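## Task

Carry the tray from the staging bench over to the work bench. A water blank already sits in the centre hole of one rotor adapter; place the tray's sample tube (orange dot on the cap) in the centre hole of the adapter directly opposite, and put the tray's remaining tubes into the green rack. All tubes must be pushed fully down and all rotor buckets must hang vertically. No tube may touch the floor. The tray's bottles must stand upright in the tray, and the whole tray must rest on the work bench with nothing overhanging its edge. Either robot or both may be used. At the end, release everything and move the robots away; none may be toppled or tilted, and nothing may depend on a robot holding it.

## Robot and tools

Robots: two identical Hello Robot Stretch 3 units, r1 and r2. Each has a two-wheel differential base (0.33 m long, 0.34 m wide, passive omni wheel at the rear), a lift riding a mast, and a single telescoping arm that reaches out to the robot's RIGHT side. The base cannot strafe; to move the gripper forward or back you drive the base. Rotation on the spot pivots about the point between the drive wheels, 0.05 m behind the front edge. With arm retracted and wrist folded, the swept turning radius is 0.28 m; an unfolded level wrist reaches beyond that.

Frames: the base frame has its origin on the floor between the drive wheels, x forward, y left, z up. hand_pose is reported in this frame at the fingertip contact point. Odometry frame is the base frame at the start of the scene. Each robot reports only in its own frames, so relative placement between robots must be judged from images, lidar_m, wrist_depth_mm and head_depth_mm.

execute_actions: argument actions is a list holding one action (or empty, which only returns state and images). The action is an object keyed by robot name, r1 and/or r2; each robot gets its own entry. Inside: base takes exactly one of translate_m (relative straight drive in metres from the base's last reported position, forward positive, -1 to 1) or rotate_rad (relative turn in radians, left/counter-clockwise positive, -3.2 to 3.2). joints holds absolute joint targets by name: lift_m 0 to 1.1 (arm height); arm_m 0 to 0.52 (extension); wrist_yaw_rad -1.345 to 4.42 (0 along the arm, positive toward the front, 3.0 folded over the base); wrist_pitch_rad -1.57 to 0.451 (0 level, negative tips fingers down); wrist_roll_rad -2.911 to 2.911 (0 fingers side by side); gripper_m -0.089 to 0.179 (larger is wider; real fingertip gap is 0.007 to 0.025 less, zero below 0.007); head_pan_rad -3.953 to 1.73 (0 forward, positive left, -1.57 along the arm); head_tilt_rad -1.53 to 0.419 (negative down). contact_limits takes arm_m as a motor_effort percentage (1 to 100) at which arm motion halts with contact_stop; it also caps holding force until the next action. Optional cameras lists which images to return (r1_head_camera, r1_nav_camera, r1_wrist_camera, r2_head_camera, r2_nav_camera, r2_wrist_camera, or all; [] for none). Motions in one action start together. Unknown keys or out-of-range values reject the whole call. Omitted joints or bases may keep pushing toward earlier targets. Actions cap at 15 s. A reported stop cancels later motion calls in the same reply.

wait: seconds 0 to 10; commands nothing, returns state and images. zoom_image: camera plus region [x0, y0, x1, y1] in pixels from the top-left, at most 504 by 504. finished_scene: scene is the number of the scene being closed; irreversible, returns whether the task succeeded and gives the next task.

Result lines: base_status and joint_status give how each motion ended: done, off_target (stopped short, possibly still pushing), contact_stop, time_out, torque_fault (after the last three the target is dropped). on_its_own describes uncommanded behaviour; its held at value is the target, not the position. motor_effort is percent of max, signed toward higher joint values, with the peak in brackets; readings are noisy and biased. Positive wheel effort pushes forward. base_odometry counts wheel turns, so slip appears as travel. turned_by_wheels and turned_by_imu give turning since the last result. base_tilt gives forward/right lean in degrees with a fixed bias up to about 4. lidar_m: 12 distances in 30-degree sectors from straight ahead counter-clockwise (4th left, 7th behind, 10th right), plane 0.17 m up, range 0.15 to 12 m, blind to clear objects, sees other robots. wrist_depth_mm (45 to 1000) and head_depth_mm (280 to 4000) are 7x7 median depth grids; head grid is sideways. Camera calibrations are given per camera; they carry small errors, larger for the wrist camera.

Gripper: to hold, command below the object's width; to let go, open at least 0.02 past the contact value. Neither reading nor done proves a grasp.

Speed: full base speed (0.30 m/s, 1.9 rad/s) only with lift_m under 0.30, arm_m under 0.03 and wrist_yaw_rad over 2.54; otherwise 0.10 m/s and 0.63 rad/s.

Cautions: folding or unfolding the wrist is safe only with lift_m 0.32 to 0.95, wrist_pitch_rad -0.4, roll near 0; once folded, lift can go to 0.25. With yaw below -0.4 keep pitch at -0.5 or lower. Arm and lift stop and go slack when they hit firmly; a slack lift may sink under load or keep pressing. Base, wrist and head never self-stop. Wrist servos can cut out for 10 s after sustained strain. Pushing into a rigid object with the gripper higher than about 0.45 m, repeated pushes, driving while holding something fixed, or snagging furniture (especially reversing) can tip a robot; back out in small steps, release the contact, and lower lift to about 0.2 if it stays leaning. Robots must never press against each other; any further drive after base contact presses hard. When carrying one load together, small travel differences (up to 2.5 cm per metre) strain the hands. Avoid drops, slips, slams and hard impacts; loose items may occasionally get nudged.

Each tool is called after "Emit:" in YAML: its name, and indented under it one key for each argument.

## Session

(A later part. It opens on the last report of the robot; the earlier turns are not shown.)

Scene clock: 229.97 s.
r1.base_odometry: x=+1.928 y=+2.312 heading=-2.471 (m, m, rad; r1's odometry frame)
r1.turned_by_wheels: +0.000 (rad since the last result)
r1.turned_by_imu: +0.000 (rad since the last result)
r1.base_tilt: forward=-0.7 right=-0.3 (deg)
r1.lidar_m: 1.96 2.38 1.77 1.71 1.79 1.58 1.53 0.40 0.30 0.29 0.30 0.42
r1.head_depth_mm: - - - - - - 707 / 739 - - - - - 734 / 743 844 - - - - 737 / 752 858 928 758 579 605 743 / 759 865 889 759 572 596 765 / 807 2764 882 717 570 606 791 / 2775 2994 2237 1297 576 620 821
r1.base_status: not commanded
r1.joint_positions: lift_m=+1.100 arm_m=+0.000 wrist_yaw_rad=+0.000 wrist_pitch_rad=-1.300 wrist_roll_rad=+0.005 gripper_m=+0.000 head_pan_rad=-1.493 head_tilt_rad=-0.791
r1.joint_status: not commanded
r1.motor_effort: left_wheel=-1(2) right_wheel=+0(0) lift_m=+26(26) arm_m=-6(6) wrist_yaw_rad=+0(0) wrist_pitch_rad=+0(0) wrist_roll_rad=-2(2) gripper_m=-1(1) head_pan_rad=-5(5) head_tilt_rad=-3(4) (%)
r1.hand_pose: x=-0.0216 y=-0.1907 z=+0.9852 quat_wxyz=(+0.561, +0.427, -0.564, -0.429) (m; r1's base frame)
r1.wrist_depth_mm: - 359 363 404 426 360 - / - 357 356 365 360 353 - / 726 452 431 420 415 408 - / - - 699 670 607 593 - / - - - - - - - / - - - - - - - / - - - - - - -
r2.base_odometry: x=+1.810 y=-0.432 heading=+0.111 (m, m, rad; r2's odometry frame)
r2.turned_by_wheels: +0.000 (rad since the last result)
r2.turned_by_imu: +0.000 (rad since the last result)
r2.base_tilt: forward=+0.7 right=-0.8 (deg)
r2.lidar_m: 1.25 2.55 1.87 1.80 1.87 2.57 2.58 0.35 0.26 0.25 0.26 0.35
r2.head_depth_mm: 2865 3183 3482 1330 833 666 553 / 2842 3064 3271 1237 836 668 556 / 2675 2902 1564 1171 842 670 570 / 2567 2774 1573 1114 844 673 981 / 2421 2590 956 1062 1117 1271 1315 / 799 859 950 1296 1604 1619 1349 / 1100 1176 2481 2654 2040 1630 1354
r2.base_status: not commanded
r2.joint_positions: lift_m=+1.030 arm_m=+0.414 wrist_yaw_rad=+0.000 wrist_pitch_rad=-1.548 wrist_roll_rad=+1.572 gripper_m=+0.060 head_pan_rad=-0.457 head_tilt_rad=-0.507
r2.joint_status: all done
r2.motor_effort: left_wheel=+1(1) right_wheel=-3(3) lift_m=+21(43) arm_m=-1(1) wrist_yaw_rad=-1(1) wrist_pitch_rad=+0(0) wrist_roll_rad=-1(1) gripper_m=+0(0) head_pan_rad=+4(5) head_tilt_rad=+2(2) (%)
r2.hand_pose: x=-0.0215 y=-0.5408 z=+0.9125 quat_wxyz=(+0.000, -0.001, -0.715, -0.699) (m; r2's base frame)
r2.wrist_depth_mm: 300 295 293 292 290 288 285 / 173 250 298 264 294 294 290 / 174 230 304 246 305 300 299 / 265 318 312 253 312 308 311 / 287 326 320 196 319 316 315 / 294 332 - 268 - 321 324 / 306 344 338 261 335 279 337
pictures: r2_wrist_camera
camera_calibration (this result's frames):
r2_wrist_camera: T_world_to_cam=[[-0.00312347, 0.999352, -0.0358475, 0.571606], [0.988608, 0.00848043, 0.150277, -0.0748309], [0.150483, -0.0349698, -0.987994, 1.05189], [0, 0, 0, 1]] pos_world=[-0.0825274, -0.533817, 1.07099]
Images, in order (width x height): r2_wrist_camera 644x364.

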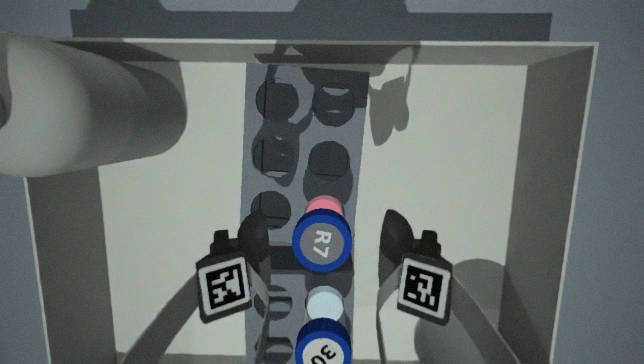

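Emit:
execute_actions:
  actions:
    - {"r2":{"base":{"translate_m":0.005},"joints":{"lift_m":0.988}}}
  cameras: ["r2_wrist_camera"]

Emit:
execute_actions:
  actions:
    - {"r2":{"joints":{"gripper_m":-0.01}}}
  cameras: []

Emit:
execute_actions:
  actions:
    - {"r2":{"joints":{"lift_m":1.1}}}
  cameras: ["r2_wrist_camera"]

Emit:
execute_actions:
  actions:
    - {"r2":{"base":{"translate_m":-0.4}}}
  cameras: []

Emit:
execute_actions:
  actions:
    - {"r2":{"base":{"translate_m":-0.227},"joints":{"arm_m":0.36}}}
  cameras: ["r2_wrist_camera"]

Emit:
execute_actions:
  actions:
    - {"r2":{"joints":{"arm_m":0.488,"lift_m":1.1}}}
  cameras: ["r2_wrist_camera"]

Emit:
execute_actions:
  actions:
    - {"r2":{"joints":{"lift_m":1.03}}}
  cameras: ["r2_wrist_camera"]

Scene clock: 234.47 s.
r1.base_odometry: x=+1.928 y=+2.312 heading=-2.471 (m, m, rad; r1's odometry frame)
r1.turned_by_wheels: +0.000 (rad since the last result)
r1.turned_by_imu: +0.000 (rad since the last result)
r1.base_tilt: forward=-0.7 right=-0.3 (deg)
r1.lidar_m: 1.97 2.38 1.77 1.71 1.79 1.58 1.53 0.40 0.30 0.29 0.30 0.42
r1.head_depth_mm: - - - - - - 707 / 739 - - - - - 733 / 744 844 - - - - 737 / 753 856 928 760 579 604 743 / 759 866 887 758 572 597 766 / 808 2732 881 714 571 607 792 / 2776 2975 2268 1301 577 621 822
r1.base_status: not commanded
r1.joint_positions: lift_m=+1.100 arm_m=+0.000 wrist_yaw_rad=+0.000 wrist_pitch_rad=-1.300 wrist_roll_rad=+0.005 gripper_m=+0.000 head_pan_rad=-1.493 head_tilt_rad=-0.791
r1.joint_status: not commanded
r1.motor_effort: left_wheel=-1(0) right_wheel=+0(0) lift_m=+26(26) arm_m=-7(5) wrist_yaw_rad=+0(0) wrist_pitch_rad=+0(0) wrist_roll_rad=-2(2) gripper_m=-3(3) head_pan_rad=-5(4) head_tilt_rad=-4(3) (%)
r1.hand_pose: x=-0.0216 y=-0.1907 z=+0.9852 quat_wxyz=(+0.561, +0.427, -0.564, -0.429) (m; r1's base frame)
r1.wrist_depth_mm: - 366 365 409 430 362 - / - 361 360 357 353 353 - / 751 455 426 418 418 411 - / - - 703 654 609 605 - / - - - - - - - / - - - - - - - / - - - - - - -
r2.base_odometry: x=+1.815 y=-0.431 heading=+0.111 (m, m, rad; r2's odometry frame)
r2.turned_by_wheels: +0.000 (rad since the last result)
r2.turned_by_imu: +0.000 (rad since the last result)
r2.base_tilt: forward=+0.8 right=-0.9 (deg)
r2.lidar_m: 1.26 2.55 1.87 1.80 1.87 2.57 2.59 0.35 0.25 0.25 0.26 0.35
r2.head_depth_mm: 2855 3160 3485 1305 834 667 554 / 2821 3052 3243 1227 839 669 556 / 2679 2911 1577 1166 841 669 568 / 2581 2759 1573 1108 845 671 971 / 2414 2535 953 1056 1114 1276 1317 / 795 858 951 1296 1602 1621 1345 / 1104 1178 2480 2669 2040 1636 1349
r2.base_status: done
r2.joint_positions: lift_m=+0.989 arm_m=+0.414 wrist_yaw_rad=+0.000 wrist_pitch_rad=-1.548 wrist_roll_rad=+1.572 gripper_m=+0.060 head_pan_rad=-0.457 head_tilt_rad=-0.507
r2.joint_status: all done
r2.motor_effort: left_wheel=+1(7) right_wheel=-3(4) lift_m=+21(22) arm_m=-1(1) wrist_yaw_rad=+1(0) wrist_pitch_rad=+0(0) wrist_roll_rad=-1(1) gripper_m=+1(0) head_pan_rad=+5(5) head_tilt_rad=+2(2) (%)
r2.hand_pose: x=-0.0215 y=-0.5408 z=+0.8705 quat_wxyz=(+0.000, -0.001, -0.715, -0.699) (m; r2's base frame)
r2.wrist_depth_mm: 199 231 204 222 219 217 195 / 168 242 253 198 256 252 214 / 171 244 261 203 261 261 214 / 272 274 262 210 268 266 223 / 275 283 279 160 275 273 223 / 274 290 - 155 - 279 233 / 274 299 286 225 293 277 246
pictures: r2_wrist_camera
camera_calibration (this result's frames):
r2_wrist_camera: T_world_to_cam=[[-0.00312368, 0.999352, -0.0358474, 0.570099], [0.988608, 0.00848062, 0.150277, -0.0685194], [0.150483, -0.0349696, -0.987994, 1.01039], [0, 0, 0, 1]] pos_world=[-0.0825274, -0.533816, 1.02899]
Images, in order (width x height): r2_wrist_camera 644x364.

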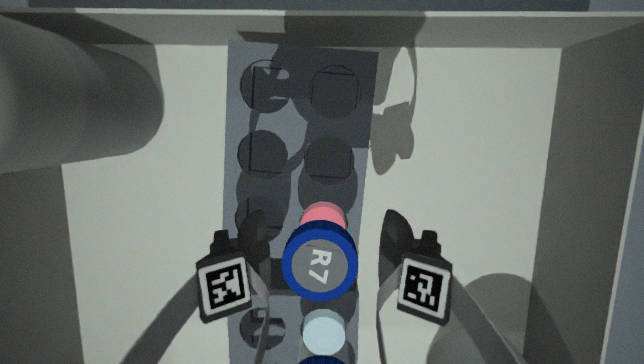

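Scene clock: 235.67 s.
r1.base_odometry: x=+1.928 y=+2.312 heading=-2.471 (m, m, rad; r1's odometry frame)
r1.turned_by_wheels: +0.000 (rad since the last result)
r1.turned_by_imu: +0.000 (rad since the last result)
r1.base_tilt: forward=-0.8 right=-0.3 (deg)
r1.lidar_m: 1.96 2.38 1.77 1.71 1.78 1.59 1.53 0.40 0.30 0.29 0.30 0.42
r1.head_depth_mm: - - - - - - 707 / 742 - - - - - 734 / 743 847 - - - - 736 / 750 860 925 760 579 605 743 / 762 866 890 756 572 597 765 / 807 2731 881 715 571 606 793 / 2805 2959 2256 1291 577 621 818
r1.base_status: not commanded
r1.joint_positions: lift_m=+1.100 arm_m=+0.000 wrist_yaw_rad=+0.000 wrist_pitch_rad=-1.300 wrist_roll_rad=+0.005 gripper_m=+0.000 head_pan_rad=-1.493 head_tilt_rad=-0.791
r1.joint_status: not commanded
r1.motor_effort: left_wheel=+0(0) right_wheel=+0(1) lift_m=+27(26) arm_m=-5(6) wrist_yaw_rad=+0(1) wrist_pitch_rad=-1(0) wrist_roll_rad=-2(2) gripper_m=-1(1) head_pan_rad=-5(5) head_tilt_rad=-4(3) (%)
r1.hand_pose: x=-0.0216 y=-0.1907 z=+0.9852 quat_wxyz=(+0.561, +0.427, -0.564, -0.429) (m; r1's base frame)
r1.wrist_depth_mm: - 364 362 417 426 354 - / - 361 363 359 357 359 - / 741 449 421 427 412 410 - / - - 714 665 624 593 - / - - - - - - - / - - - - - - - / - - - - - - -
r2.base_odometry: x=+1.815 y=-0.431 heading=+0.111 (m, m, rad; r2's odometry frame)
r2.turned_by_wheels: +0.000 (rad since the last result)
r2.turned_by_imu: +0.000 (rad since the last result)
r2.base_tilt: forward=+0.7 right=-0.8 (deg)
r2.lidar_m: 1.26 2.54 1.87 1.80 1.88 2.57 2.58 0.35 0.26 0.25 0.26 0.35
r2.head_depth_mm: 2832 3191 3479 1300 833 666 554 / 2820 3082 3284 1226 837 668 555 / 2691 2903 1558 1164 842 669 570 / 2541 2752 1571 1107 846 673 969 / 2405 2557 948 1058 1117 1270 1317 / 796 860 953 1300 1606 1623 1350 / 1103 1176 2462 2629 2047 1625 1351
r2.base_status: not commanded
r2.joint_positions: lift_m=+0.989 arm_m=+0.414 wrist_yaw_rad=+0.000 wrist_pitch_rad=-1.548 wrist_roll_rad=+1.572 gripper_m=-0.009 head_pan_rad=-0.457 head_tilt_rad=-0.507
r2.joint_status: all done
r2.motor_effort: left_wheel=+1(2) right_wheel=-3(3) lift_m=+21(21) arm_m=-1(1) wrist_yaw_rad=+1(0) wrist_pitch_rad=+0(0) wrist_roll_rad=-1(1) gripper_m=-20(100) head_pan_rad=+5(5) head_tilt_rad=+2(2) (%)
r2.hand_pose: x=-0.0215 y=-0.5408 z=+0.8705 quat_wxyz=(+0.000, -0.001, -0.715, -0.699) (m; r2's base frame)
r2.wrist_depth_mm: 198 229 202 220 218 217 196 / 168 244 254 198 253 254 215 / 170 244 262 203 261 260 214 / 271 276 261 209 269 266 223 / 272 279 279 148 275 273 221 / 272 291 - 149 - 279 235 / 274 298 261 224 291 279 246
pictures: none
No camera images: the call's "cameras" was empty. Leave "cameras" out to get every camera's image.

Scene clock: 237.53 s.
r1.base_odometry: x=+1.928 y=+2.312 heading=-2.471 (m, m, rad; r1's odometry frame)
r1.turned_by_wheels: +0.000 (rad since the last result)
r1.turned_by_imu: +0.000 (rad since the last result)
r1.base_tilt: forward=-0.7 right=-0.2 (deg)
r1.lidar_m: 1.97 2.38 1.77 1.71 1.78 1.58 1.53 0.40 0.30 0.29 0.30 0.42
r1.head_depth_mm: - - - - - - 705 / 739 - - - - - 732 / 745 844 - - - - 736 / 751 857 927 762 579 605 742 / 758 867 887 759 572 598 766 / 808 2730 881 716 571 605 795 / 2766 2954 2238 1292 577 621 819
r1.base_status: not commanded
r1.joint_positions: lift_m=+1.100 arm_m=+0.000 wrist_yaw_rad=+0.000 wrist_pitch_rad=-1.300 wrist_roll_rad=+0.005 gripper_m=+0.000 head_pan_rad=-1.493 head_tilt_rad=-0.791
r1.joint_status: not commanded
r1.motor_effort: left_wheel=-1(0) right_wheel=+1(0) lift_m=+26(26) arm_m=-6(5) wrist_yaw_rad=+0(1) wrist_pitch_rad=+0(0) wrist_roll_rad=-2(2) gripper_m=-1(1) head_pan_rad=-4(5) head_tilt_rad=-3(3) (%)
r1.hand_pose: x=-0.0216 y=-0.1907 z=+0.9852 quat_wxyz=(+0.561, +0.427, -0.564, -0.429) (m; r1's base frame)
r1.wrist_depth_mm: - 363 364 406 428 357 - / - 361 361 357 353 352 - / 731 454 424 421 415 417 - / - - 707 681 630 597 - / - - - - - - - / - - - - - - - / - - - - - - -
r2.base_odometry: x=+1.815 y=-0.431 heading=+0.111 (m, m, rad; r2's odometry frame)
r2.turned_by_wheels: +0.000 (rad since the last result)
r2.turned_by_imu: +0.000 (rad since the last result)
r2.base_tilt: forward=+0.8 right=-0.8 (deg)
r2.lidar_m: 1.25 2.55 1.87 1.80 1.87 2.57 2.59 0.35 0.26 0.25 0.26 0.35
r2.head_depth_mm: 2830 3184 3460 1302 833 664 554 / 2838 3044 3280 1234 837 668 555 / 2702 2902 1571 1169 843 670 570 / 2554 2769 1567 1110 841 673 970 / 2416 2545 950 1056 1119 1273 1313 / 797 859 952 1290 1603 1623 1349 / 1099 1177 2473 2664 2029 1635 1355
r2.base_status: not commanded
r2.joint_positions: lift_m=+1.099 arm_m=+0.414 wrist_yaw_rad=+0.000 wrist_pitch_rad=-1.548 wrist_roll_rad=+1.572 gripper_m=-0.009 head_pan_rad=-0.457 head_tilt_rad=-0.507
r2.joint_status: all done
r2.motor_effort: left_wheel=+1(1) right_wheel=-3(3) lift_m=+46(47) arm_m=-1(1) wrist_yaw_rad=+0(0) wrist_pitch_rad=+0(0) wrist_roll_rad=-1(1) gripper_m=-20(19) head_pan_rad=+5(5) head_tilt_rad=+2(2) (%)
r2.hand_pose: x=-0.0215 y=-0.5408 z=+0.9815 quat_wxyz=(+0.000, -0.001, -0.715, -0.699) (m; r2's base frame)
r2.wrist_depth_mm: 373 365 362 360 359 354 353 / 219 244 355 306 367 334 359 / 385 246 374 368 371 367 370 / 395 382 389 325 388 375 381 / 404 395 396 148 388 385 393 / 420 404 - 149 - 397 402 / 430 390 379 368 370 411 415
pictures: r2_wrist_camera
camera_calibration (this result's frames):
r2_wrist_camera: T_world_to_cam=[[-0.00312324, 0.999352, -0.0358474, 0.574078], [0.988608, 0.00848018, 0.150277, -0.0851981], [0.150483, -0.0349697, -0.987994, 1.12004], [0, 0, 0, 1]] pos_world=[-0.0825274, -0.533816, 1.13998]
Images, in order (width x height): r2_wrist_camera 644x364.

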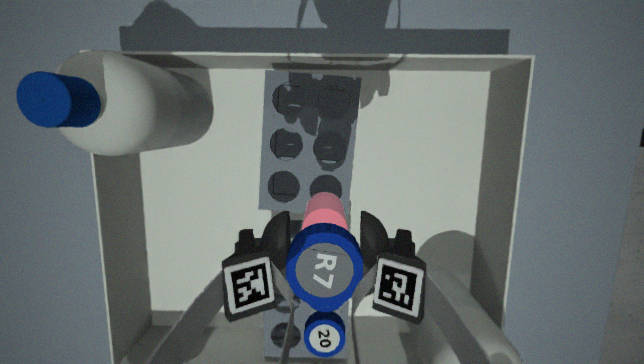

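Scene clock: 242.60 s.
r1.base_odometry: x=+1.928 y=+2.312 heading=-2.471 (m, m, rad; r1's odometry frame)
r1.turned_by_wheels: +0.000 (rad since the last result)
r1.turned_by_imu: +0.000 (rad since the last result)
r1.base_tilt: forward=-0.7 right=-0.2 (deg)
r1.lidar_m: 1.96 2.39 1.77 1.71 1.78 1.58 1.53 0.40 0.30 0.29 0.30 0.42
r1.head_depth_mm: - - - - - - 706 / 739 - - - - - 733 / 743 846 - - - - 736 / 751 854 928 761 579 604 741 / 759 864 888 759 574 597 765 / 806 2770 881 714 571 604 791 / 2797 2954 2244 1294 578 621 820
r1.base_status: not commanded
r1.joint_positions: lift_m=+1.100 arm_m=+0.000 wrist_yaw_rad=+0.000 wrist_pitch_rad=-1.300 wrist_roll_rad=+0.005 gripper_m=+0.000 head_pan_rad=-1.493 head_tilt_rad=-0.791
r1.joint_status: not commanded
r1.motor_effort: left_wheel=+0(0) right_wheel=+1(0) lift_m=+26(26) arm_m=-6(6) wrist_yaw_rad=-1(0) wrist_pitch_rad=+0(0) wrist_roll_rad=-2(2) gripper_m=-2(1) head_pan_rad=-4(4) head_tilt_rad=-4(4) (%)
r1.hand_pose: x=-0.0216 y=-0.1907 z=+0.9852 quat_wxyz=(+0.561, +0.427, -0.564, -0.429) (m; r1's base frame)
r1.wrist_depth_mm: - 363 366 409 429 358 - / - 357 357 357 356 350 - / 724 445 429 421 414 413 - / - - 694 644 613 602 - / - - - - - - - / - - - - - - - / - - - - - - -
r2.base_odometry: x=+1.417 y=-0.476 heading=+0.112 (m, m, rad; r2's odometry frame)
r2.turned_by_wheels: +0.000 (rad since the last result)
r2.turned_by_imu: +0.001 (rad since the last result)
r2.base_tilt: forward=+0.7 right=-0.9 (deg)
r2.lidar_m: 0.97 2.55 1.87 1.81 1.87 2.58 2.18 0.35 0.25 0.24 0.25 0.35
r2.head_depth_mm: 3362 3619 3738 1116 777 622 553 / 1720 3475 3623 1118 700 649 555 / 3020 3302 3411 1125 770 669 570 / 2935 3151 1685 1129 843 672 1311 / 2783 3022 1757 1135 847 1483 1255 / 2690 2843 1373 1360 1227 1543 1352 / 1121 1202 1442 2402 2046 1628 1353
r2.base_status: done
r2.joint_positions: lift_m=+1.099 arm_m=+0.414 wrist_yaw_rad=+0.000 wrist_pitch_rad=-1.548 wrist_roll_rad=+1.572 gripper_m=-0.009 head_pan_rad=-0.457 head_tilt_rad=-0.507
r2.joint_status: not commanded
r2.motor_effort: left_wheel=+2(1) right_wheel=-3(9) lift_m=+45(46) arm_m=-1(1) wrist_yaw_rad=+1(1) wrist_pitch_rad=+0(0) wrist_roll_rad=-1(1) gripper_m=-20(19) head_pan_rad=+5(6) head_tilt_rad=+2(2) (%)
r2.hand_pose: x=-0.0215 y=-0.5408 z=+0.9815 quat_wxyz=(+0.000, -0.001, -0.715, -0.699) (m; r2's base frame)
r2.wrist_depth_mm: 369 362 304 357 353 354 355 / 385 379 375 370 365 363 364 / 387 380 379 377 375 371 370 / 398 394 392 388 384 383 381 / 410 400 401 148 395 392 391 / 421 414 - 148 - 405 397 / 433 426 426 423 415 412 415
pictures: none
No camera images: the call's "cameras" was empty. Leave "cameras" out to get every camera's image.

Scene clock: 245.83 s.
r1.base_odometry: x=+1.928 y=+2.312 heading=-2.471 (m, m, rad; r1's odometry frame)
r1.turned_by_wheels: +0.000 (rad since the last result)
r1.turned_by_imu: +0.000 (rad since the last result)
r1.base_tilt: forward=-0.7 right=-0.3 (deg)
r1.lidar_m: 1.96 2.37 1.77 1.71 1.78 1.58 1.53 0.40 0.30 0.29 0.30 0.42
r1.head_depth_mm: - - - - - - 705 / 740 - - - - - 730 / 744 845 - - - - 734 / 753 857 926 758 580 606 743 / 761 864 886 756 572 596 767 / 807 2748 880 715 571 605 789 / 2771 2957 2250 1296 576 620 820
r1.base_status: not commanded
r1.joint_positions: lift_m=+1.100 arm_m=+0.000 wrist_yaw_rad=+0.000 wrist_pitch_rad=-1.300 wrist_roll_rad=+0.005 gripper_m=+0.000 head_pan_rad=-1.493 head_tilt_rad=-0.791
r1.joint_status: not commanded
r1.motor_effort: left_wheel=-1(0) right_wheel=+1(0) lift_m=+26(26) arm_m=-5(6) wrist_yaw_rad=-1(0) wrist_pitch_rad=+0(1) wrist_roll_rad=-2(2) gripper_m=-2(2) head_pan_rad=-4(4) head_tilt_rad=-3(3) (%)
r1.hand_pose: x=-0.0216 y=-0.1907 z=+0.9852 quat_wxyz=(+0.561, +0.427, -0.564, -0.429) (m; r1's base frame)
r1.wrist_depth_mm: - 363 362 407 429 357 - / - 362 357 355 353 358 - / 741 443 424 418 416 409 - / - - 695 664 614 603 - / - - - - - - - / - - - - - - - / - - - - - - -
r2.base_odometry: x=+1.192 y=-0.501 heading=+0.112 (m, m, rad; r2's odometry frame)
r2.turned_by_wheels: +0.000 (rad since the last result)
r2.turned_by_imu: +0.000 (rad since the last result)
r2.base_tilt: forward=+0.6 right=-0.8 (deg)
r2.lidar_m: 0.96 2.55 1.87 1.80 1.88 2.59 1.95 2.13 0.25 0.24 0.25 0.35
r2.head_depth_mm: 3481 3748 3770 1062 782 666 553 / 3315 3746 3744 1057 768 668 555 / 3182 3549 3763 1001 793 670 557 / 3151 3419 1727 902 840 672 1286 / 3019 3248 1654 1135 848 1530 1260 / 2894 3065 1599 1140 1421 1536 1353 / 2663 1373 1559 2180 2043 1619 1352
r2.base_status: done
r2.joint_positions: lift_m=+1.099 arm_m=+0.360 wrist_yaw_rad=+0.000 wrist_pitch_rad=-1.548 wrist_roll_rad=+1.572 gripper_m=-0.009 head_pan_rad=-0.457 head_tilt_rad=-0.507
r2.joint_status: all done
r2.motor_effort: left_wheel=+2(2) right_wheel=-3(8) lift_m=+46(46) arm_m=-1(2) wrist_yaw_rad=+0(1) wrist_pitch_rad=+0(0) wrist_roll_rad=-1(1) gripper_m=-19(19) head_pan_rad=+5(5) head_tilt_rad=+2(2) (%)
r2.hand_pose: x=-0.0215 y=-0.4868 z=+0.9815 quat_wxyz=(+0.000, -0.001, -0.715, -0.699) (m; r2's base frame)
r2.wrist_depth_mm: 364 367 360 360 356 353 352 / 380 375 373 368 370 361 364 / 384 383 380 380 375 370 374 / 395 395 332 383 389 384 - / 406 402 354 148 396 394 - / 422 415 - 149 - 398 - / 440 427 427 421 422 415 -
pictures: r2_wrist_camera
camera_calibration (this result's frames):
r2_wrist_camera: T_world_to_cam=[[-0.0031306, 0.999352, -0.0358499, 0.52012], [0.988608, 0.00848784, 0.150277, -0.0856521], [0.150484, -0.0349711, -0.987994, 1.12193], [0, 0, 0, 1]] pos_world=[-0.0825276, -0.479821, 1.13998]
Images, in order (width x height): r2_wrist_camera 644x364.

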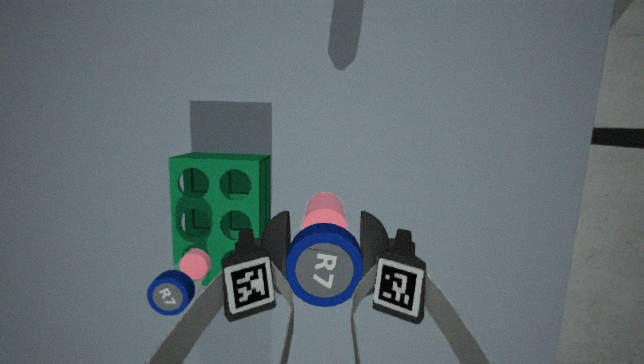

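Scene clock: 248.03 s.
r1.base_odometry: x=+1.928 y=+2.312 heading=-2.471 (m, m, rad; r1's odometry frame)
r1.turned_by_wheels: +0.000 (rad since the last result)
r1.turned_by_imu: +0.000 (rad since the last result)
r1.base_tilt: forward=-0.8 right=-0.3 (deg)
r1.lidar_m: 1.96 2.38 1.77 1.71 1.78 1.58 1.53 0.40 0.30 0.29 0.30 0.42
r1.head_depth_mm: - - - - - - 707 / 738 - - - - - 732 / 745 845 - - - - 735 / 752 855 926 759 579 604 742 / 760 867 886 760 573 597 765 / 805 2711 879 715 570 608 791 / 2777 2980 2237 1300 576 620 820
r1.base_status: not commanded
r1.joint_positions: lift_m=+1.100 arm_m=+0.000 wrist_yaw_rad=+0.000 wrist_pitch_rad=-1.300 wrist_roll_rad=+0.005 gripper_m=+0.000 head_pan_rad=-1.493 head_tilt_rad=-0.791
r1.joint_status: not commanded
r1.motor_effort: left_wheel=-1(2) right_wheel=+1(0) lift_m=+26(27) arm_m=-6(6) wrist_yaw_rad=-1(1) wrist_pitch_rad=+0(0) wrist_roll_rad=-2(2) gripper_m=-2(2) head_pan_rad=-5(4) head_tilt_rad=-3(4) (%)
r1.hand_pose: x=-0.0216 y=-0.1907 z=+0.9852 quat_wxyz=(+0.561, +0.427, -0.564, -0.429) (m; r1's base frame)
r1.wrist_depth_mm: - 366 365 408 438 361 - / - 365 360 358 355 351 - / 741 453 429 416 415 412 - / - - 714 660 617 605 - / - - - - - - - / - - - - - - - / - - - - - - -
r2.base_odometry: x=+1.192 y=-0.501 heading=+0.112 (m, m, rad; r2's odometry frame)
r2.turned_by_wheels: +0.000 (rad since the last result)
r2.turned_by_imu: +0.000 (rad since the last result)
r2.base_tilt: forward=+0.7 right=-0.7 (deg)
r2.lidar_m: 0.97 2.55 1.87 1.81 1.88 2.58 1.96 2.13 0.25 0.24 0.25 0.35
r2.head_depth_mm: 3499 3701 3732 1062 778 666 553 / 3285 3770 3795 1058 765 668 555 / 3205 3614 3724 1003 793 671 557 / 3165 3375 1720 901 841 673 1279 / 3034 3235 1678 1135 851 1530 1260 / 2883 3046 1611 1141 1421 1531 1349 / 2671 1373 1557 2164 2046 1625 1352
r2.base_status: not commanded
r2.joint_positions: lift_m=+1.099 arm_m=+0.488 wrist_yaw_rad=+0.000 wrist_pitch_rad=-1.547 wrist_roll_rad=+1.572 gripper_m=-0.009 head_pan_rad=-0.457 head_tilt_rad=-0.507
r2.joint_status: all done
r2.motor_effort: left_wheel=+1(1) right_wheel=-3(2) lift_m=+46(46) arm_m=+3(3) wrist_yaw_rad=+0(0) wrist_pitch_rad=+0(0) wrist_roll_rad=-1(1) gripper_m=-20(19) head_pan_rad=+5(5) head_tilt_rad=+2(2) (%)
r2.hand_pose: x=-0.0215 y=-0.6143 z=+0.9815 quat_wxyz=(+0.000, -0.001, -0.715, -0.699) (m; r2's base frame)
r2.wrist_depth_mm: 369 363 356 360 358 356 352 / 378 372 370 371 367 362 362 / 389 381 381 379 372 370 373 / 398 394 390 331 385 384 380 / 409 403 402 149 394 395 391 / 423 411 - 148 - 406 400 / 443 432 424 422 415 412 411
pictures: r2_wrist_camera
camera_calibration (this result's frames):
r2_wrist_camera: T_world_to_cam=[[-0.00310908, 0.999346, -0.0360162, 0.647667], [0.988608, 0.00849156, 0.150275, -0.0845664], [0.150483, -0.0351387, -0.987988, 1.11736], [0, 0, 0, 1]] pos_world=[-0.0825271, -0.607263, 1.13997]
Images, in order (width x height): r2_wrist_camera 644x364.

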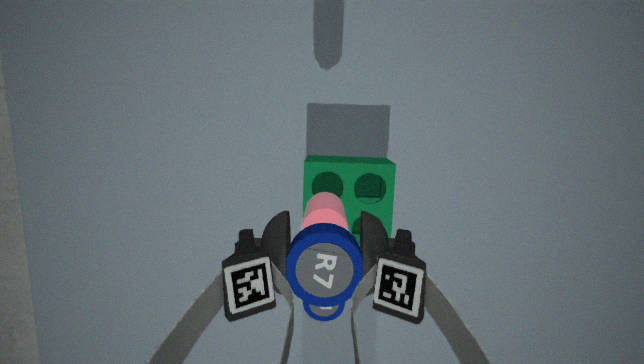

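Scene clock: 249.50 s.
r1.base_odometry: x=+1.928 y=+2.312 heading=-2.471 (m, m, rad; r1's odometry frame)
r1.turned_by_wheels: +0.000 (rad since the last result)
r1.turned_by_imu: +0.000 (rad since the last result)
r1.base_tilt: forward=-0.8 right=-0.2 (deg)
r1.lidar_m: 1.96 2.38 1.77 1.71 1.78 1.58 1.53 0.40 0.30 0.29 0.30 0.42
r1.head_depth_mm: - - - - - - 706 / 738 - - - - - 731 / 743 845 - - - - 741 / 752 856 927 759 580 604 741 / 760 866 887 761 572 598 766 / 807 2731 878 715 571 605 794 / 2769 2922 2271 1299 577 620 818
r1.base_status: not commanded
r1.joint_positions: lift_m=+1.100 arm_m=+0.000 wrist_yaw_rad=+0.000 wrist_pitch_rad=-1.300 wrist_roll_rad=+0.005 gripper_m=+0.000 head_pan_rad=-1.493 head_tilt_rad=-0.791
r1.joint_status: not commanded
r1.motor_effort: left_wheel=-1(2) right_wheel=+0(0) lift_m=+26(26) arm_m=-6(5) wrist_yaw_rad=+0(0) wrist_pitch_rad=+0(0) wrist_roll_rad=-2(2) gripper_m=+0(1) head_pan_rad=-4(4) head_tilt_rad=-3(4) (%)
r1.hand_pose: x=-0.0216 y=-0.1907 z=+0.9852 quat_wxyz=(+0.561, +0.427, -0.564, -0.429) (m; r1's base frame)
r1.wrist_depth_mm: - 365 363 408 431 360 - / - 362 360 357 355 358 - / 728 451 425 421 418 414 - / - - 693 667 626 590 - / - - - - - - - / - - - - - - - / - - - - - - -
r2.base_odometry: x=+1.192 y=-0.501 heading=+0.112 (m, m, rad; r2's odometry frame)
r2.turned_by_wheels: +0.000 (rad since the last result)
r2.turned_by_imu: +0.000 (rad since the last result)
r2.base_tilt: forward=+0.7 right=-0.8 (deg)
r2.lidar_m: 0.97 2.55 1.87 1.81 1.87 2.58 1.95 2.13 0.25 0.24 0.25 0.35
r2.head_depth_mm: 3488 3710 3717 1058 778 666 553 / 3294 3749 3719 1057 764 667 555 / 3202 3560 3762 1004 793 671 557 / 3147 3372 1720 901 839 673 1278 / 2981 3227 1662 1138 845 1527 1257 / 2877 3070 1600 1142 1425 1537 1348 / 2663 1374 1560 2170 2055 1626 1352
r2.base_status: not commanded
r2.joint_positions: lift_m=+1.030 arm_m=+0.488 wrist_yaw_rad=+0.000 wrist_pitch_rad=-1.547 wrist_roll_rad=+1.572 gripper_m=-0.009 head_pan_rad=-0.457 head_tilt_rad=-0.507
r2.joint_status: all done
r2.motor_effort: left_wheel=+1(1) right_wheel=-2(2) lift_m=+22(41) arm_m=+4(3) wrist_yaw_rad=+0(1) wrist_pitch_rad=+0(0) wrist_roll_rad=-2(1) gripper_m=-17(19) head_pan_rad=+5(5) head_tilt_rad=+2(3) (%)
r2.hand_pose: x=-0.0215 y=-0.6143 z=+0.9125 quat_wxyz=(+0.000, -0.001, -0.715, -0.699) (m; r2's base frame)
r2.wrist_depth_mm: 300 296 296 293 292 287 285 / 306 303 304 298 299 297 292 / 317 311 307 308 306 305 302 / 324 320 319 264 308 313 314 / 334 328 327 148 321 321 320 / 341 337 - 149 - 328 327 / 351 347 342 263 341 336 337
pictures: r2_wrist_camera
camera_calibration (this result's frames):
r2_wrist_camera: T_world_to_cam=[[-0.00310921, 0.999346, -0.0360164, 0.645183], [0.988608, 0.0084917, 0.150275, -0.074197], [0.150483, -0.0351388, -0.987988, 1.04919], [0, 0, 0, 1]] pos_world=[-0.0825271, -0.607264, 1.07097]
Images, in order (width x height): r2_wrist_camera 644x364.

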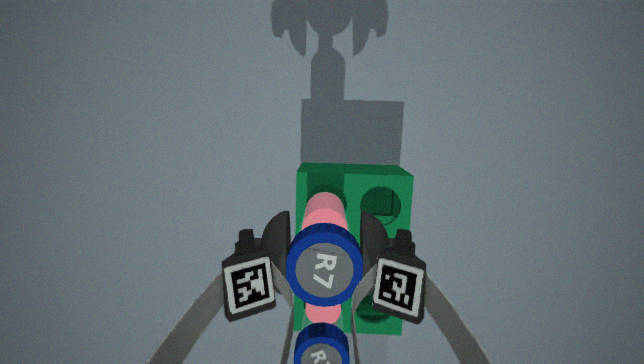

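Emit:
execute_actions:
  actions:
    - {"r2":{"base":{"translate_m":-0.006}}}
  cameras: []

Emit:
execute_actions:
  actions:
    - {"r2":{"joints":{"lift_m":1.0}}}
  cameras: ["r2_wrist_camera"]

Emit:
execute_actions:
  actions:
    - {"r2":{"joints":{"lift_m":0.982}}}
  cameras: ["r2_wrist_camera"]

Scene clock: 252.53 s.
r1.base_odometry: x=+1.928 y=+2.312 heading=-2.471 (m, m, rad; r1's odometry frame)
r1.turned_by_wheels: +0.000 (rad since the last result)
r1.turned_by_imu: +0.000 (rad since the last result)
r1.base_tilt: forward=-0.8 right=-0.3 (deg)
r1.lidar_m: 1.97 2.38 1.77 1.71 1.79 1.58 1.53 0.40 0.30 0.29 0.30 0.42
r1.head_depth_mm: - - - - - - 707 / 739 - - - - - 732 / 742 845 - - - - 737 / 754 858 927 759 580 606 742 / 760 868 888 760 574 597 766 / 807 2719 883 716 570 606 791 / 2788 2949 2245 1299 577 621 818
r1.base_status: not commanded
r1.joint_positions: lift_m=+1.100 arm_m=+0.000 wrist_yaw_rad=+0.000 wrist_pitch_rad=-1.300 wrist_roll_rad=+0.005 gripper_m=+0.000 head_pan_rad=-1.493 head_tilt_rad=-0.791
r1.joint_status: not commanded
r1.motor_effort: left_wheel=-1(0) right_wheel=+1(0) lift_m=+26(26) arm_m=-5(6) wrist_yaw_rad=+0(0) wrist_pitch_rad=+0(0) wrist_roll_rad=-2(2) gripper_m=+0(2) head_pan_rad=-4(4) head_tilt_rad=-4(4) (%)
r1.hand_pose: x=-0.0216 y=-0.1907 z=+0.9852 quat_wxyz=(+0.561, +0.427, -0.564, -0.429) (m; r1's base frame)
r1.wrist_depth_mm: - 367 362 412 426 360 - / - 362 356 355 357 356 - / 735 449 426 425 416 416 - / - - 708 646 623 598 - / - - - - - - - / - - - - - - - / - - - - - - -
r2.base_odometry: x=+1.186 y=-0.502 heading=+0.112 (m, m, rad; r2's odometry frame)
r2.turned_by_wheels: +0.000 (rad since the last result)
r2.turned_by_imu: +0.000 (rad since the last result)
r2.base_tilt: forward=+0.7 right=-0.8 (deg)
r2.lidar_m: 0.97 2.55 1.87 1.81 1.87 2.58 1.95 2.13 0.25 0.24 0.25 0.35
r2.head_depth_mm: 3506 3750 3724 1059 786 667 553 / 3435 3784 3726 1062 775 667 555 / 3195 3552 3787 1009 793 671 557 / 3130 3403 1728 905 839 673 1282 / 2997 3249 1679 1135 848 1530 1257 / 2896 3039 1601 1144 1440 1543 1350 / 2663 1379 1556 2162 2047 1632 1349
r2.base_status: done
r2.joint_positions: lift_m=+1.030 arm_m=+0.488 wrist_yaw_rad=+0.000 wrist_pitch_rad=-1.547 wrist_roll_rad=+1.572 gripper_m=-0.009 head_pan_rad=-0.457 head_tilt_rad=-0.507
r2.joint_status: not commanded
r2.motor_effort: left_wheel=+2(1) right_wheel=-3(8) lift_m=+21(22) arm_m=+3(3) wrist_yaw_rad=+1(2) wrist_pitch_rad=+0(0) wrist_roll_rad=-1(1) gripper_m=-19(19) head_pan_rad=+5(5) head_tilt_rad=+2(1) (%)
r2.hand_pose: x=-0.0215 y=-0.6143 z=+0.9125 quat_wxyz=(+0.000, -0.001, -0.715, -0.699) (m; r2's base frame)
r2.wrist_depth_mm: 299 294 293 295 291 287 287 / 310 303 303 300 298 295 296 / 313 310 309 306 304 304 302 / 324 320 319 306 311 311 311 / 333 330 327 148 321 321 315 / 341 340 - 148 - 328 326 / 354 346 349 273 340 338 336
pictures: none
No camera images: the call's "cameras" was empty. Leave "cameras" out to get every camera's image.

Scene clock: 253.60 s.
r1.base_odometry: x=+1.928 y=+2.312 heading=-2.471 (m, m, rad; r1's odometry frame)
r1.turned_by_wheels: +0.000 (rad since the last result)
r1.turned_by_imu: +0.000 (rad since the last result)
r1.base_tilt: forward=-0.8 right=-0.3 (deg)
r1.lidar_m: 1.97 2.38 1.77 1.71 1.78 1.58 1.53 0.40 0.30 0.29 0.30 0.42
r1.head_depth_mm: - - - - - - 708 / 740 - - - - - 732 / 744 849 - - - - 737 / 753 856 926 759 579 605 741 / 759 866 888 757 572 596 767 / 806 2733 885 715 570 606 793 / 2773 2976 2254 1296 576 621 822
r1.base_status: not commanded
r1.joint_positions: lift_m=+1.100 arm_m=+0.000 wrist_yaw_rad=+0.000 wrist_pitch_rad=-1.300 wrist_roll_rad=+0.005 gripper_m=+0.000 head_pan_rad=-1.493 head_tilt_rad=-0.791
r1.joint_status: not commanded
r1.motor_effort: left_wheel=-1(1) right_wheel=+0(1) lift_m=+27(26) arm_m=-6(7) wrist_yaw_rad=-1(1) wrist_pitch_rad=+0(0) wrist_roll_rad=-2(2) gripper_m=-1(2) head_pan_rad=-4(4) head_tilt_rad=-3(3) (%)
r1.hand_pose: x=-0.0216 y=-0.1907 z=+0.9852 quat_wxyz=(+0.561, +0.427, -0.564, -0.429) (m; r1's base frame)
r1.wrist_depth_mm: - 365 362 404 427 364 - / - 356 358 352 354 351 - / 733 454 429 426 422 416 - / - - 707 659 630 607 - / - - - - - - - / - - - - - - - / - - - - - - -
r2.base_odometry: x=+1.186 y=-0.502 heading=+0.112 (m, m, rad; r2's odometry frame)
r2.turned_by_wheels: +0.000 (rad since the last result)
r2.turned_by_imu: +0.000 (rad since the last result)
r2.base_tilt: forward=+0.8 right=-1.0 (deg)
r2.lidar_m: 0.96 2.55 1.87 1.81 1.88 2.59 1.95 2.13 0.25 0.24 0.25 0.35
r2.head_depth_mm: 3523 3749 3710 1056 786 667 554 / 3410 3750 3770 1061 777 669 555 / 3210 3582 3745 1004 793 669 557 / 3141 3378 1732 903 838 671 1285 / 3034 3248 1673 1135 847 1528 1255 / 2894 3097 1613 1145 1436 1538 1351 / 2677 1381 1562 2170 2045 1636 1352
r2.base_status: not commanded
r2.joint_positions: lift_m=+1.000 arm_m=+0.488 wrist_yaw_rad=+0.000 wrist_pitch_rad=-1.547 wrist_roll_rad=+1.572 gripper_m=-0.009 head_pan_rad=-0.457 head_tilt_rad=-0.507
r2.joint_status: all done
r2.motor_effort: left_wheel=+1(2) right_wheel=-3(3) lift_m=+22(23) arm_m=+4(3) wrist_yaw_rad=+0(0) wrist_pitch_rad=+0(0) wrist_roll_rad=-1(1) gripper_m=-20(20) head_pan_rad=+5(5) head_tilt_rad=+2(2) (%)
r2.hand_pose: x=-0.0215 y=-0.6143 z=+0.8825 quat_wxyz=(+0.000, -0.001, -0.715, -0.699) (m; r2's base frame)
r2.wrist_depth_mm: 269 267 266 261 262 260 257 / 274 275 271 270 267 264 266 / 284 281 279 280 274 274 272 / 293 288 288 243 277 280 277 / 298 298 296 148 286 288 285 / 308 304 304 149 - 296 296 / 315 315 312 242 300 302 305
pictures: r2_wrist_camera
camera_calibration (this result's frames):
r2_wrist_camera: T_world_to_cam=[[-0.00310988, 0.999346, -0.0360162, 0.644103], [0.988608, 0.00849234, 0.150275, -0.0696895], [0.150483, -0.0351386, -0.987988, 1.01956], [0, 0, 0, 1]] pos_world=[-0.0825271, -0.607264, 1.04098]
Images, in order (width x height): r2_wrist_camera 644x364.

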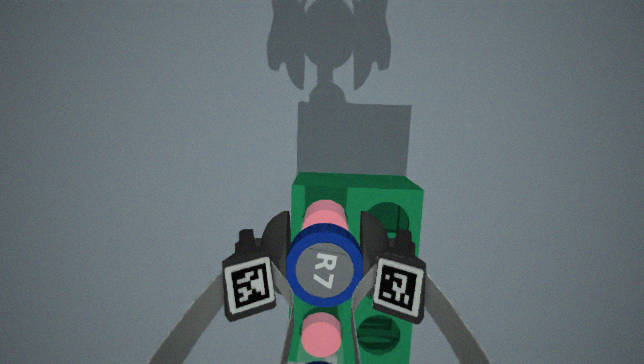

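Scene clock: 254.50 s.
r1.base_odometry: x=+1.928 y=+2.312 heading=-2.471 (m, m, rad; r1's odometry frame)
r1.turned_by_wheels: +0.000 (rad since the last result)
r1.turned_by_imu: +0.000 (rad since the last result)
r1.base_tilt: forward=-0.7 right=-0.4 (deg)
r1.lidar_m: 1.96 2.38 1.76 1.71 1.78 1.58 1.53 0.40 0.30 0.29 0.30 0.42
r1.head_depth_mm: - - - - - - 707 / 739 - - - - - 733 / 743 844 - - - - 736 / 753 857 924 759 578 606 742 / 762 865 888 760 573 597 765 / 808 2741 884 715 571 606 793 / 2769 2953 2251 1293 576 621 820
r1.base_status: not commanded
r1.joint_positions: lift_m=+1.100 arm_m=+0.000 wrist_yaw_rad=+0.000 wrist_pitch_rad=-1.300 wrist_roll_rad=+0.005 gripper_m=+0.000 head_pan_rad=-1.493 head_tilt_rad=-0.791
r1.joint_status: not commanded
r1.motor_effort: left_wheel=-1(0) right_wheel=+1(1) lift_m=+26(26) arm_m=-6(5) wrist_yaw_rad=+0(0) wrist_pitch_rad=+0(0) wrist_roll_rad=-2(2) gripper_m=-2(1) head_pan_rad=-4(5) head_tilt_rad=-4(3) (%)
r1.hand_pose: x=-0.0216 y=-0.1907 z=+0.9852 quat_wxyz=(+0.561, +0.427, -0.564, -0.429) (m; r1's base frame)
r1.wrist_depth_mm: - 365 360 405 432 357 - / - 358 358 359 353 356 - / 719 448 428 416 414 407 - / - - 697 658 636 604 - / - - - - - - - / - - - - - - - / - - - - - - -
r2.base_odometry: x=+1.186 y=-0.502 heading=+0.112 (m, m, rad; r2's odometry frame)
r2.turned_by_wheels: +0.000 (rad since the last result)
r2.turned_by_imu: +0.000 (rad since the last result)
r2.base_tilt: forward=+0.8 right=-0.8 (deg)
r2.lidar_m: 0.97 2.55 1.87 1.81 1.88 2.58 1.95 2.13 0.25 0.24 0.25 0.35
r2.head_depth_mm: 3500 3709 3744 1057 788 665 554 / 3409 3755 3798 1062 775 668 555 / 3209 3556 3741 1007 794 670 558 / 3153 3395 1731 901 840 672 1283 / 3019 3249 1669 1141 848 1533 1260 / 2888 3069 1600 1143 1438 1534 1347 / 2670 1383 1557 2170 2038 1637 1352
r2.base_status: not commanded
r2.joint_positions: lift_m=+0.982 arm_m=+0.488 wrist_yaw_rad=+0.000 wrist_pitch_rad=-1.547 wrist_roll_rad=+1.572 gripper_m=-0.009 head_pan_rad=-0.457 head_tilt_rad=-0.507
r2.joint_status: all done
r2.motor_effort: left_wheel=+1(2) right_wheel=-3(3) lift_m=+22(22) arm_m=+3(3) wrist_yaw_rad=+1(0) wrist_pitch_rad=+0(0) wrist_roll_rad=-1(1) gripper_m=-20(20) head_pan_rad=+4(5) head_tilt_rad=+2(2) (%)
r2.hand_pose: x=-0.0215 y=-0.6143 z=+0.8645 quat_wxyz=(+0.000, -0.001, -0.715, -0.699) (m; r2's base frame)
r2.wrist_depth_mm: 253 250 249 246 245 243 243 / 257 258 255 254 251 249 248 / 265 262 258 259 260 254 255 / 272 271 270 241 262 263 263 / 277 278 273 148 268 268 265 / 287 285 281 148 - 276 274 / 296 294 294 220 256 286 283
pictures: r2_wrist_camera
camera_calibration (this result's frames):
r2_wrist_camera: T_world_to_cam=[[-0.00310994, 0.999346, -0.0360165, 0.643454], [0.988608, 0.00849244, 0.150275, -0.0669828], [0.150483, -0.0351388, -0.987988, 1.00176], [0, 0, 0, 1]] pos_world=[-0.0825271, -0.607264, 1.02297]
Images, in order (width x height): r2_wrist_camera 644x364.

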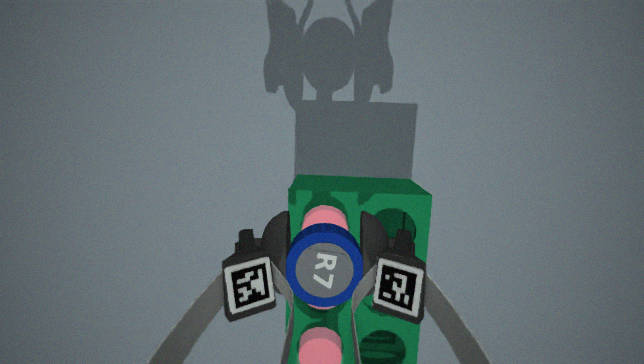

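Emit:
execute_actions:
  actions:
    - {"r2":{"joints":{"gripper_m":0.06}}}
  cameras: []

Emit:
execute_actions:
  actions:
    - {"r2":{"joints":{"lift_m":1.1}}}
  cameras: ["r2_wrist_camera"]

Emit:
execute_actions:
  actions:
    - {"r2":{"base":{"translate_m":0.692},"joints":{"arm_m":0.413}}}
  cameras: []

Emit:
execute_actions:
  actions:
    - {"r2":{"joints":{"lift_m":1.03}}}
  cameras: ["r2_wrist_camera"]

Scene clock: 257.10 s.
r1.base_odometry: x=+1.928 y=+2.312 heading=-2.471 (m, m, rad; r1's odometry frame)
r1.turned_by_wheels: +0.000 (rad since the last result)
r1.turned_by_imu: +0.000 (rad since the last result)
r1.base_tilt: forward=-0.8 right=-0.3 (deg)
r1.lidar_m: 1.97 2.38 1.77 1.71 1.79 1.59 1.53 0.40 0.30 0.29 0.30 0.42
r1.head_depth_mm: - - - - - - 708 / 737 - - - - - 732 / 745 847 - - - - 736 / 753 857 923 758 579 605 741 / 760 866 886 758 573 597 765 / 809 2766 882 716 571 606 792 / 2772 2972 2259 1287 578 620 818
r1.base_status: not commanded
r1.joint_positions: lift_m=+1.100 arm_m=+0.000 wrist_yaw_rad=+0.000 wrist_pitch_rad=-1.300 wrist_roll_rad=+0.005 gripper_m=+0.000 head_pan_rad=-1.493 head_tilt_rad=-0.791
r1.joint_status: not commanded
r1.motor_effort: left_wheel=-1(1) right_wheel=+0(0) lift_m=+26(26) arm_m=-6(6) wrist_yaw_rad=-1(0) wrist_pitch_rad=+0(0) wrist_roll_rad=-2(2) gripper_m=-1(1) head_pan_rad=-5(4) head_tilt_rad=-4(3) (%)
r1.hand_pose: x=-0.0216 y=-0.1907 z=+0.9852 quat_wxyz=(+0.561, +0.427, -0.564, -0.429) (m; r1's base frame)
r1.wrist_depth_mm: - 367 363 410 425 363 - / - 363 359 358 354 355 - / 703 447 422 422 416 410 - / - - 703 676 620 590 - / - - - - - - - / - - - - - - - / - - - - - - -
r2.base_odometry: x=+1.186 y=-0.502 heading=+0.112 (m, m, rad; r2's odometry frame)
r2.turned_by_wheels: +0.000 (rad since the last result)
r2.turned_by_imu: +0.000 (rad since the last result)
r2.base_tilt: forward=+0.6 right=-0.8 (deg)
r2.lidar_m: 0.96 2.55 1.87 1.81 1.88 2.58 1.95 2.12 0.25 0.24 0.25 0.35
r2.head_depth_mm: 3487 3731 3700 1058 785 667 554 / 3400 3727 3722 1063 776 668 554 / 3208 3573 3759 1010 791 671 557 / 3162 3405 1733 901 839 672 1279 / 2994 3195 1677 1137 847 1531 1256 / 2900 3080 1594 1142 1442 1538 1354 / 2675 1387 1553 2173 2040 1628 1354
r2.base_status: not commanded
r2.joint_positions: lift_m=+0.982 arm_m=+0.488 wrist_yaw_rad=+0.000 wrist_pitch_rad=-1.548 wrist_roll_rad=+1.572 gripper_m=+0.060 head_pan_rad=-0.457 head_tilt_rad=-0.507
r2.joint_status: all done
r2.motor_effort: left_wheel=+1(2) right_wheel=-3(3) lift_m=+22(22) arm_m=+4(4) wrist_yaw_rad=+0(1) wrist_pitch_rad=+0(0) wrist_roll_rad=-1(1) gripper_m=+1(95) head_pan_rad=+5(5) head_tilt_rad=+2(2) (%)
r2.hand_pose: x=-0.0215 y=-0.6142 z=+0.8645 quat_wxyz=(+0.000, -0.001, -0.715, -0.699) (m; r2's base frame)
r2.wrist_depth_mm: 253 251 247 245 245 243 241 / 258 256 255 253 250 248 248 / 267 263 262 260 257 258 255 / 271 271 267 243 260 263 260 / 280 277 275 203 266 268 268 / 289 285 - 150 - 277 277 / 297 296 291 220 255 285 282
pictures: none
No camera images: the call's "cameras" was empty. Leave "cameras" out to get every camera's image.

Scene clock: 259.00 s.
r1.base_odometry: x=+1.928 y=+2.312 heading=-2.471 (m, m, rad; r1's odometry frame)
r1.turned_by_wheels: +0.000 (rad since the last result)
r1.turned_by_imu: +0.000 (rad since the last result)
r1.base_tilt: forward=-0.8 right=-0.3 (deg)
r1.lidar_m: 1.97 2.38 1.77 1.71 1.78 1.58 1.53 0.40 0.30 0.29 0.30 0.42
r1.head_depth_mm: - - - - - - 707 / 740 - - - - - 733 / 745 845 - - - - 737 / 751 857 924 760 579 605 744 / 761 867 887 757 574 596 766 / 809 2746 885 716 571 606 791 / 2745 2985 2253 1298 576 622 818
r1.base_status: not commanded
r1.joint_positions: lift_m=+1.100 arm_m=+0.000 wrist_yaw_rad=+0.000 wrist_pitch_rad=-1.300 wrist_roll_rad=+0.005 gripper_m=+0.000 head_pan_rad=-1.493 head_tilt_rad=-0.791
r1.joint_status: not commanded
r1.motor_effort: left_wheel=-1(1) right_wheel=+0(1) lift_m=+26(27) arm_m=-6(6) wrist_yaw_rad=+0(1) wrist_pitch_rad=+0(0) wrist_roll_rad=-2(2) gripper_m=-2(1) head_pan_rad=-5(5) head_tilt_rad=-4(4) (%)
r1.hand_pose: x=-0.0216 y=-0.1907 z=+0.9852 quat_wxyz=(+0.561, +0.427, -0.564, -0.429) (m; r1's base frame)
r1.wrist_depth_mm: - 364 362 408 430 357 - / - 363 356 356 355 356 - / 733 457 427 424 414 411 - / - - 707 653 613 597 - / - - - - - - - / - - - - - - - / - - - - - - -
r2.base_odometry: x=+1.186 y=-0.502 heading=+0.112 (m, m, rad; r2's odometry frame)
r2.turned_by_wheels: +0.000 (rad since the last result)
r2.turned_by_imu: +0.000 (rad since the last result)
r2.base_tilt: forward=+0.6 right=-0.8 (deg)
r2.lidar_m: 0.97 2.54 1.88 1.81 1.88 2.58 1.95 2.13 0.25 0.24 0.25 0.35
r2.head_depth_mm: 3502 3734 3738 1059 786 666 554 / 3424 3750 3731 1063 776 667 555 / 3225 3540 3721 1010 793 669 557 / 3170 3398 1728 903 837 673 1281 / 2994 3209 1689 1135 848 1534 1257 / 2882 3113 1596 1143 1442 1534 1350 / 2671 1378 1561 2154 2037 1628 1351
r2.base_status: not commanded
r2.joint_positions: lift_m=+1.100 arm_m=+0.488 wrist_yaw_rad=+0.000 wrist_pitch_rad=-1.548 wrist_roll_rad=+1.572 gripper_m=+0.060 head_pan_rad=-0.457 head_tilt_rad=-0.507
r2.joint_status: all done
r2.motor_effort: left_wheel=+1(2) right_wheel=-3(3) lift_m=+45(47) arm_m=+3(3) wrist_yaw_rad=+1(0) wrist_pitch_rad=+0(0) wrist_roll_rad=-1(1) gripper_m=+0(1) head_pan_rad=+4(5) head_tilt_rad=+3(3) (%)
r2.hand_pose: x=-0.0215 y=-0.6142 z=+0.9815 quat_wxyz=(+0.000, -0.001, -0.715, -0.699) (m; r2's base frame)
r2.wrist_depth_mm: 367 364 361 357 359 352 349 / 374 374 370 365 364 362 363 / 387 382 381 381 371 372 369 / 398 392 392 360 385 383 377 / 411 404 397 337 394 398 393 / 419 418 - 339 - 403 399 / 435 431 424 419 418 417 414
pictures: r2_wrist_camera
camera_calibration (this result's frames):
r2_wrist_camera: T_world_to_cam=[[-0.0031094, 0.999353, -0.0358359, 0.647451], [0.988608, 0.00846475, 0.150277, -0.0845879], [0.150483, -0.0349603, -0.987994, 1.1175], [0, 0, 0, 1]] pos_world=[-0.0825271, -0.607248, 1.14]
Images, in order (width x height): r2_wrist_camera 644x364.

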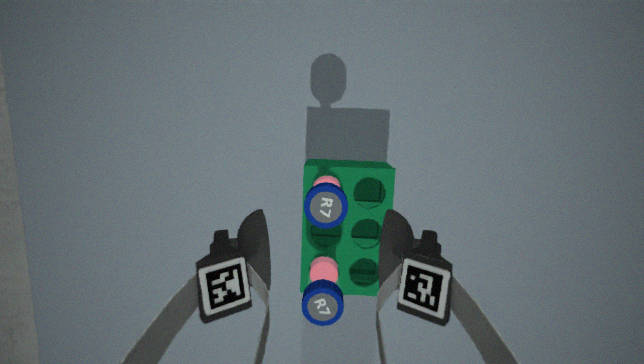

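Scene clock: 267.07 s.
r1.base_odometry: x=+1.928 y=+2.312 heading=-2.471 (m, m, rad; r1's odometry frame)
r1.turned_by_wheels: +0.000 (rad since the last result)
r1.turned_by_imu: +0.000 (rad since the last result)
r1.base_tilt: forward=-0.7 right=-0.3 (deg)
r1.lidar_m: 1.96 2.38 1.77 1.71 1.78 1.58 1.53 0.40 0.30 0.29 0.30 0.42
r1.head_depth_mm: - - - - - - 707 / 740 - - - - - 733 / 743 846 - - - - 737 / 752 857 927 760 579 606 745 / 760 865 890 759 572 596 765 / 807 2741 885 716 570 605 792 / 2789 2965 2249 1295 577 620 819
r1.base_status: not commanded
r1.joint_positions: lift_m=+1.100 arm_m=+0.000 wrist_yaw_rad=+0.000 wrist_pitch_rad=-1.300 wrist_roll_rad=+0.005 gripper_m=+0.000 head_pan_rad=-1.493 head_tilt_rad=-0.791
r1.joint_status: not commanded
r1.motor_effort: left_wheel=-2(0) right_wheel=+1(0) lift_m=+26(26) arm_m=-6(6) wrist_yaw_rad=+0(0) wrist_pitch_rad=+0(0) wrist_roll_rad=-2(2) gripper_m=-1(1) head_pan_rad=-5(4) head_tilt_rad=-3(4) (%)
r1.hand_pose: x=-0.0216 y=-0.1907 z=+0.9852 quat_wxyz=(+0.561, +0.427, -0.564, -0.429) (m; r1's base frame)
r1.wrist_depth_mm: - 363 364 408 426 359 - / - 363 359 359 359 354 - / 733 452 425 421 416 409 - / - - 684 652 617 597 - / - - - - - - - / - - - - - - - / - - - - - - -
r2.base_odometry: x=+1.873 y=-0.425 heading=+0.112 (m, m, rad; r2's odometry frame)
r2.turned_by_wheels: +0.000 (rad since the last result)
r2.turned_by_imu: -0.001 (rad since the last result)
r2.base_tilt: forward=+0.7 right=-0.9 (deg)
r2.lidar_m: 1.26 2.55 1.88 1.80 1.87 2.57 0.92 0.35 0.26 0.25 0.26 0.35
r2.head_depth_mm: 2834 3065 3418 1232 835 667 553 / 2740 3005 3150 1167 836 669 555 / 2615 2826 1565 1106 1109 669 570 / 2505 2702 2817 1045 1080 673 866 / 761 810 875 964 1117 1275 1315 / 783 842 951 1313 1614 1620 1354 / 1103 1179 2429 2616 2044 1633 1358
r2.base_status: done
r2.joint_positions: lift_m=+1.100 arm_m=+0.413 wrist_yaw_rad=+0.000 wrist_pitch_rad=-1.548 wrist_roll_rad=+1.572 gripper_m=+0.060 head_pan_rad=-0.457 head_tilt_rad=-0.507
r2.joint_status: all done
r2.motor_effort: left_wheel=+1(6) right_wheel=-3(4) lift_m=+45(45) arm_m=-1(1) wrist_yaw_rad=+0(1) wrist_pitch_rad=+0(0) wrist_roll_rad=-1(1) gripper_m=+0(0) head_pan_rad=+4(5) head_tilt_rad=+2(1) (%)
r2.hand_pose: x=-0.0215 y=-0.5398 z=+0.9815 quat_wxyz=(+0.000, -0.001, -0.715, -0.699) (m; r2's base frame)
r2.wrist_depth_mm: 225 233 360 302 354 340 356 / 377 304 364 311 364 359 361 / 391 371 377 317 370 367 374 / 396 386 386 357 382 380 377 / 402 390 393 334 393 373 388 / 420 391 - 345 - 257 404 / 432 430 418 421 425 233 421
pictures: none
No camera images: the call's "cameras" was empty. Leave "cameras" out to get every camera's image.

Scene clock: 268.53 s.
r1.base_odometry: x=+1.928 y=+2.312 heading=-2.471 (m, m, rad; r1's odometry frame)
r1.turned_by_wheels: +0.000 (rad since the last result)
r1.turned_by_imu: +0.000 (rad since the last result)
r1.base_tilt: forward=-0.8 right=-0.3 (deg)
r1.lidar_m: 1.96 2.38 1.77 1.71 1.79 1.59 1.53 0.40 0.30 0.29 0.30 0.42
r1.head_depth_mm: - - - - - - 706 / 739 - - - - - 733 / 744 845 - - - - 736 / 752 857 924 761 580 605 742 / 760 866 888 756 571 596 765 / 808 2767 885 716 571 606 790 / 2782 2972 2228 1289 576 621 819
r1.base_status: not commanded
r1.joint_positions: lift_m=+1.100 arm_m=+0.000 wrist_yaw_rad=+0.000 wrist_pitch_rad=-1.300 wrist_roll_rad=+0.005 gripper_m=+0.000 head_pan_rad=-1.493 head_tilt_rad=-0.791
r1.joint_status: not commanded
r1.motor_effort: left_wheel=-1(1) right_wheel=+1(0) lift_m=+26(26) arm_m=-6(7) wrist_yaw_rad=+0(0) wrist_pitch_rad=+0(0) wrist_roll_rad=-2(2) gripper_m=-1(1) head_pan_rad=-5(4) head_tilt_rad=-3(3) (%)
r1.hand_pose: x=-0.0216 y=-0.1907 z=+0.9852 quat_wxyz=(+0.561, +0.427, -0.564, -0.429) (m; r1's base frame)
r1.wrist_depth_mm: - 364 362 410 427 360 - / - 355 359 358 358 361 - / 736 453 425 422 411 411 - / - - 689 657 609 587 - / - - - - - - - / - - - - - - - / - - - - - - -
r2.base_odometry: x=+1.873 y=-0.425 heading=+0.112 (m, m, rad; r2's odometry frame)
r2.turned_by_wheels: +0.000 (rad since the last result)
r2.turned_by_imu: +0.000 (rad since the last result)
r2.base_tilt: forward=+0.6 right=-0.9 (deg)
r2.lidar_m: 1.26 2.55 1.87 1.80 1.87 2.58 0.91 0.35 0.26 0.25 0.26 0.35
r2.head_depth_mm: 2835 3053 3434 1233 835 665 553 / 2753 2992 3199 1164 834 668 555 / 2647 2838 1565 1099 1103 669 569 / 2508 2694 2797 1046 1082 673 866 / 762 812 876 963 1120 1275 1320 / 784 843 952 1310 1606 1619 1347 / 1105 1177 2452 2615 2032 1630 1350
r2.base_status: not commanded
r2.joint_positions: lift_m=+1.030 arm_m=+0.413 wrist_yaw_rad=+0.000 wrist_pitch_rad=-1.548 wrist_roll_rad=+1.572 gripper_m=+0.060 head_pan_rad=-0.457 head_tilt_rad=-0.507
r2.joint_status: all done
r2.motor_effort: left_wheel=+2(2) right_wheel=-3(3) lift_m=+21(44) arm_m=-1(1) wrist_yaw_rad=+0(1) wrist_pitch_rad=+0(0) wrist_roll_rad=-1(1) gripper_m=-1(0) head_pan_rad=+5(5) head_tilt_rad=+2(2) (%)
r2.hand_pose: x=-0.0215 y=-0.5398 z=+0.9125 quat_wxyz=(+0.000, -0.001, -0.715, -0.699) (m; r2's base frame)
r2.wrist_depth_mm: 177 228 289 235 287 285 252 / 259 299 296 241 295 292 292 / 272 309 304 295 303 299 298 / 279 320 314 297 310 305 307 / 286 327 324 248 318 300 319 / 295 333 - 213 - 235 327 / 290 300 288 275 293 189 332
pictures: r2_wrist_camera
camera_calibration (this result's frames):
r2_wrist_camera: T_world_to_cam=[[-0.0031679, 0.999353, -0.0358361, 0.570591], [0.988607, 0.00852266, 0.150277, -0.074816], [0.150485, -0.0349518, -0.987994, 1.05193], [0, 0, 0, 1]] pos_world=[-0.0825285, -0.532817, 1.07099]
Images, in order (width x height): r2_wrist_camera 644x364.

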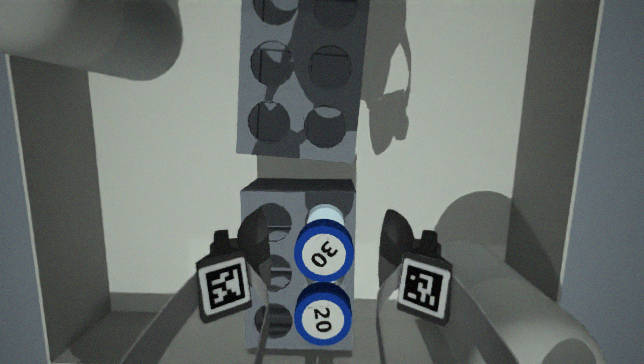

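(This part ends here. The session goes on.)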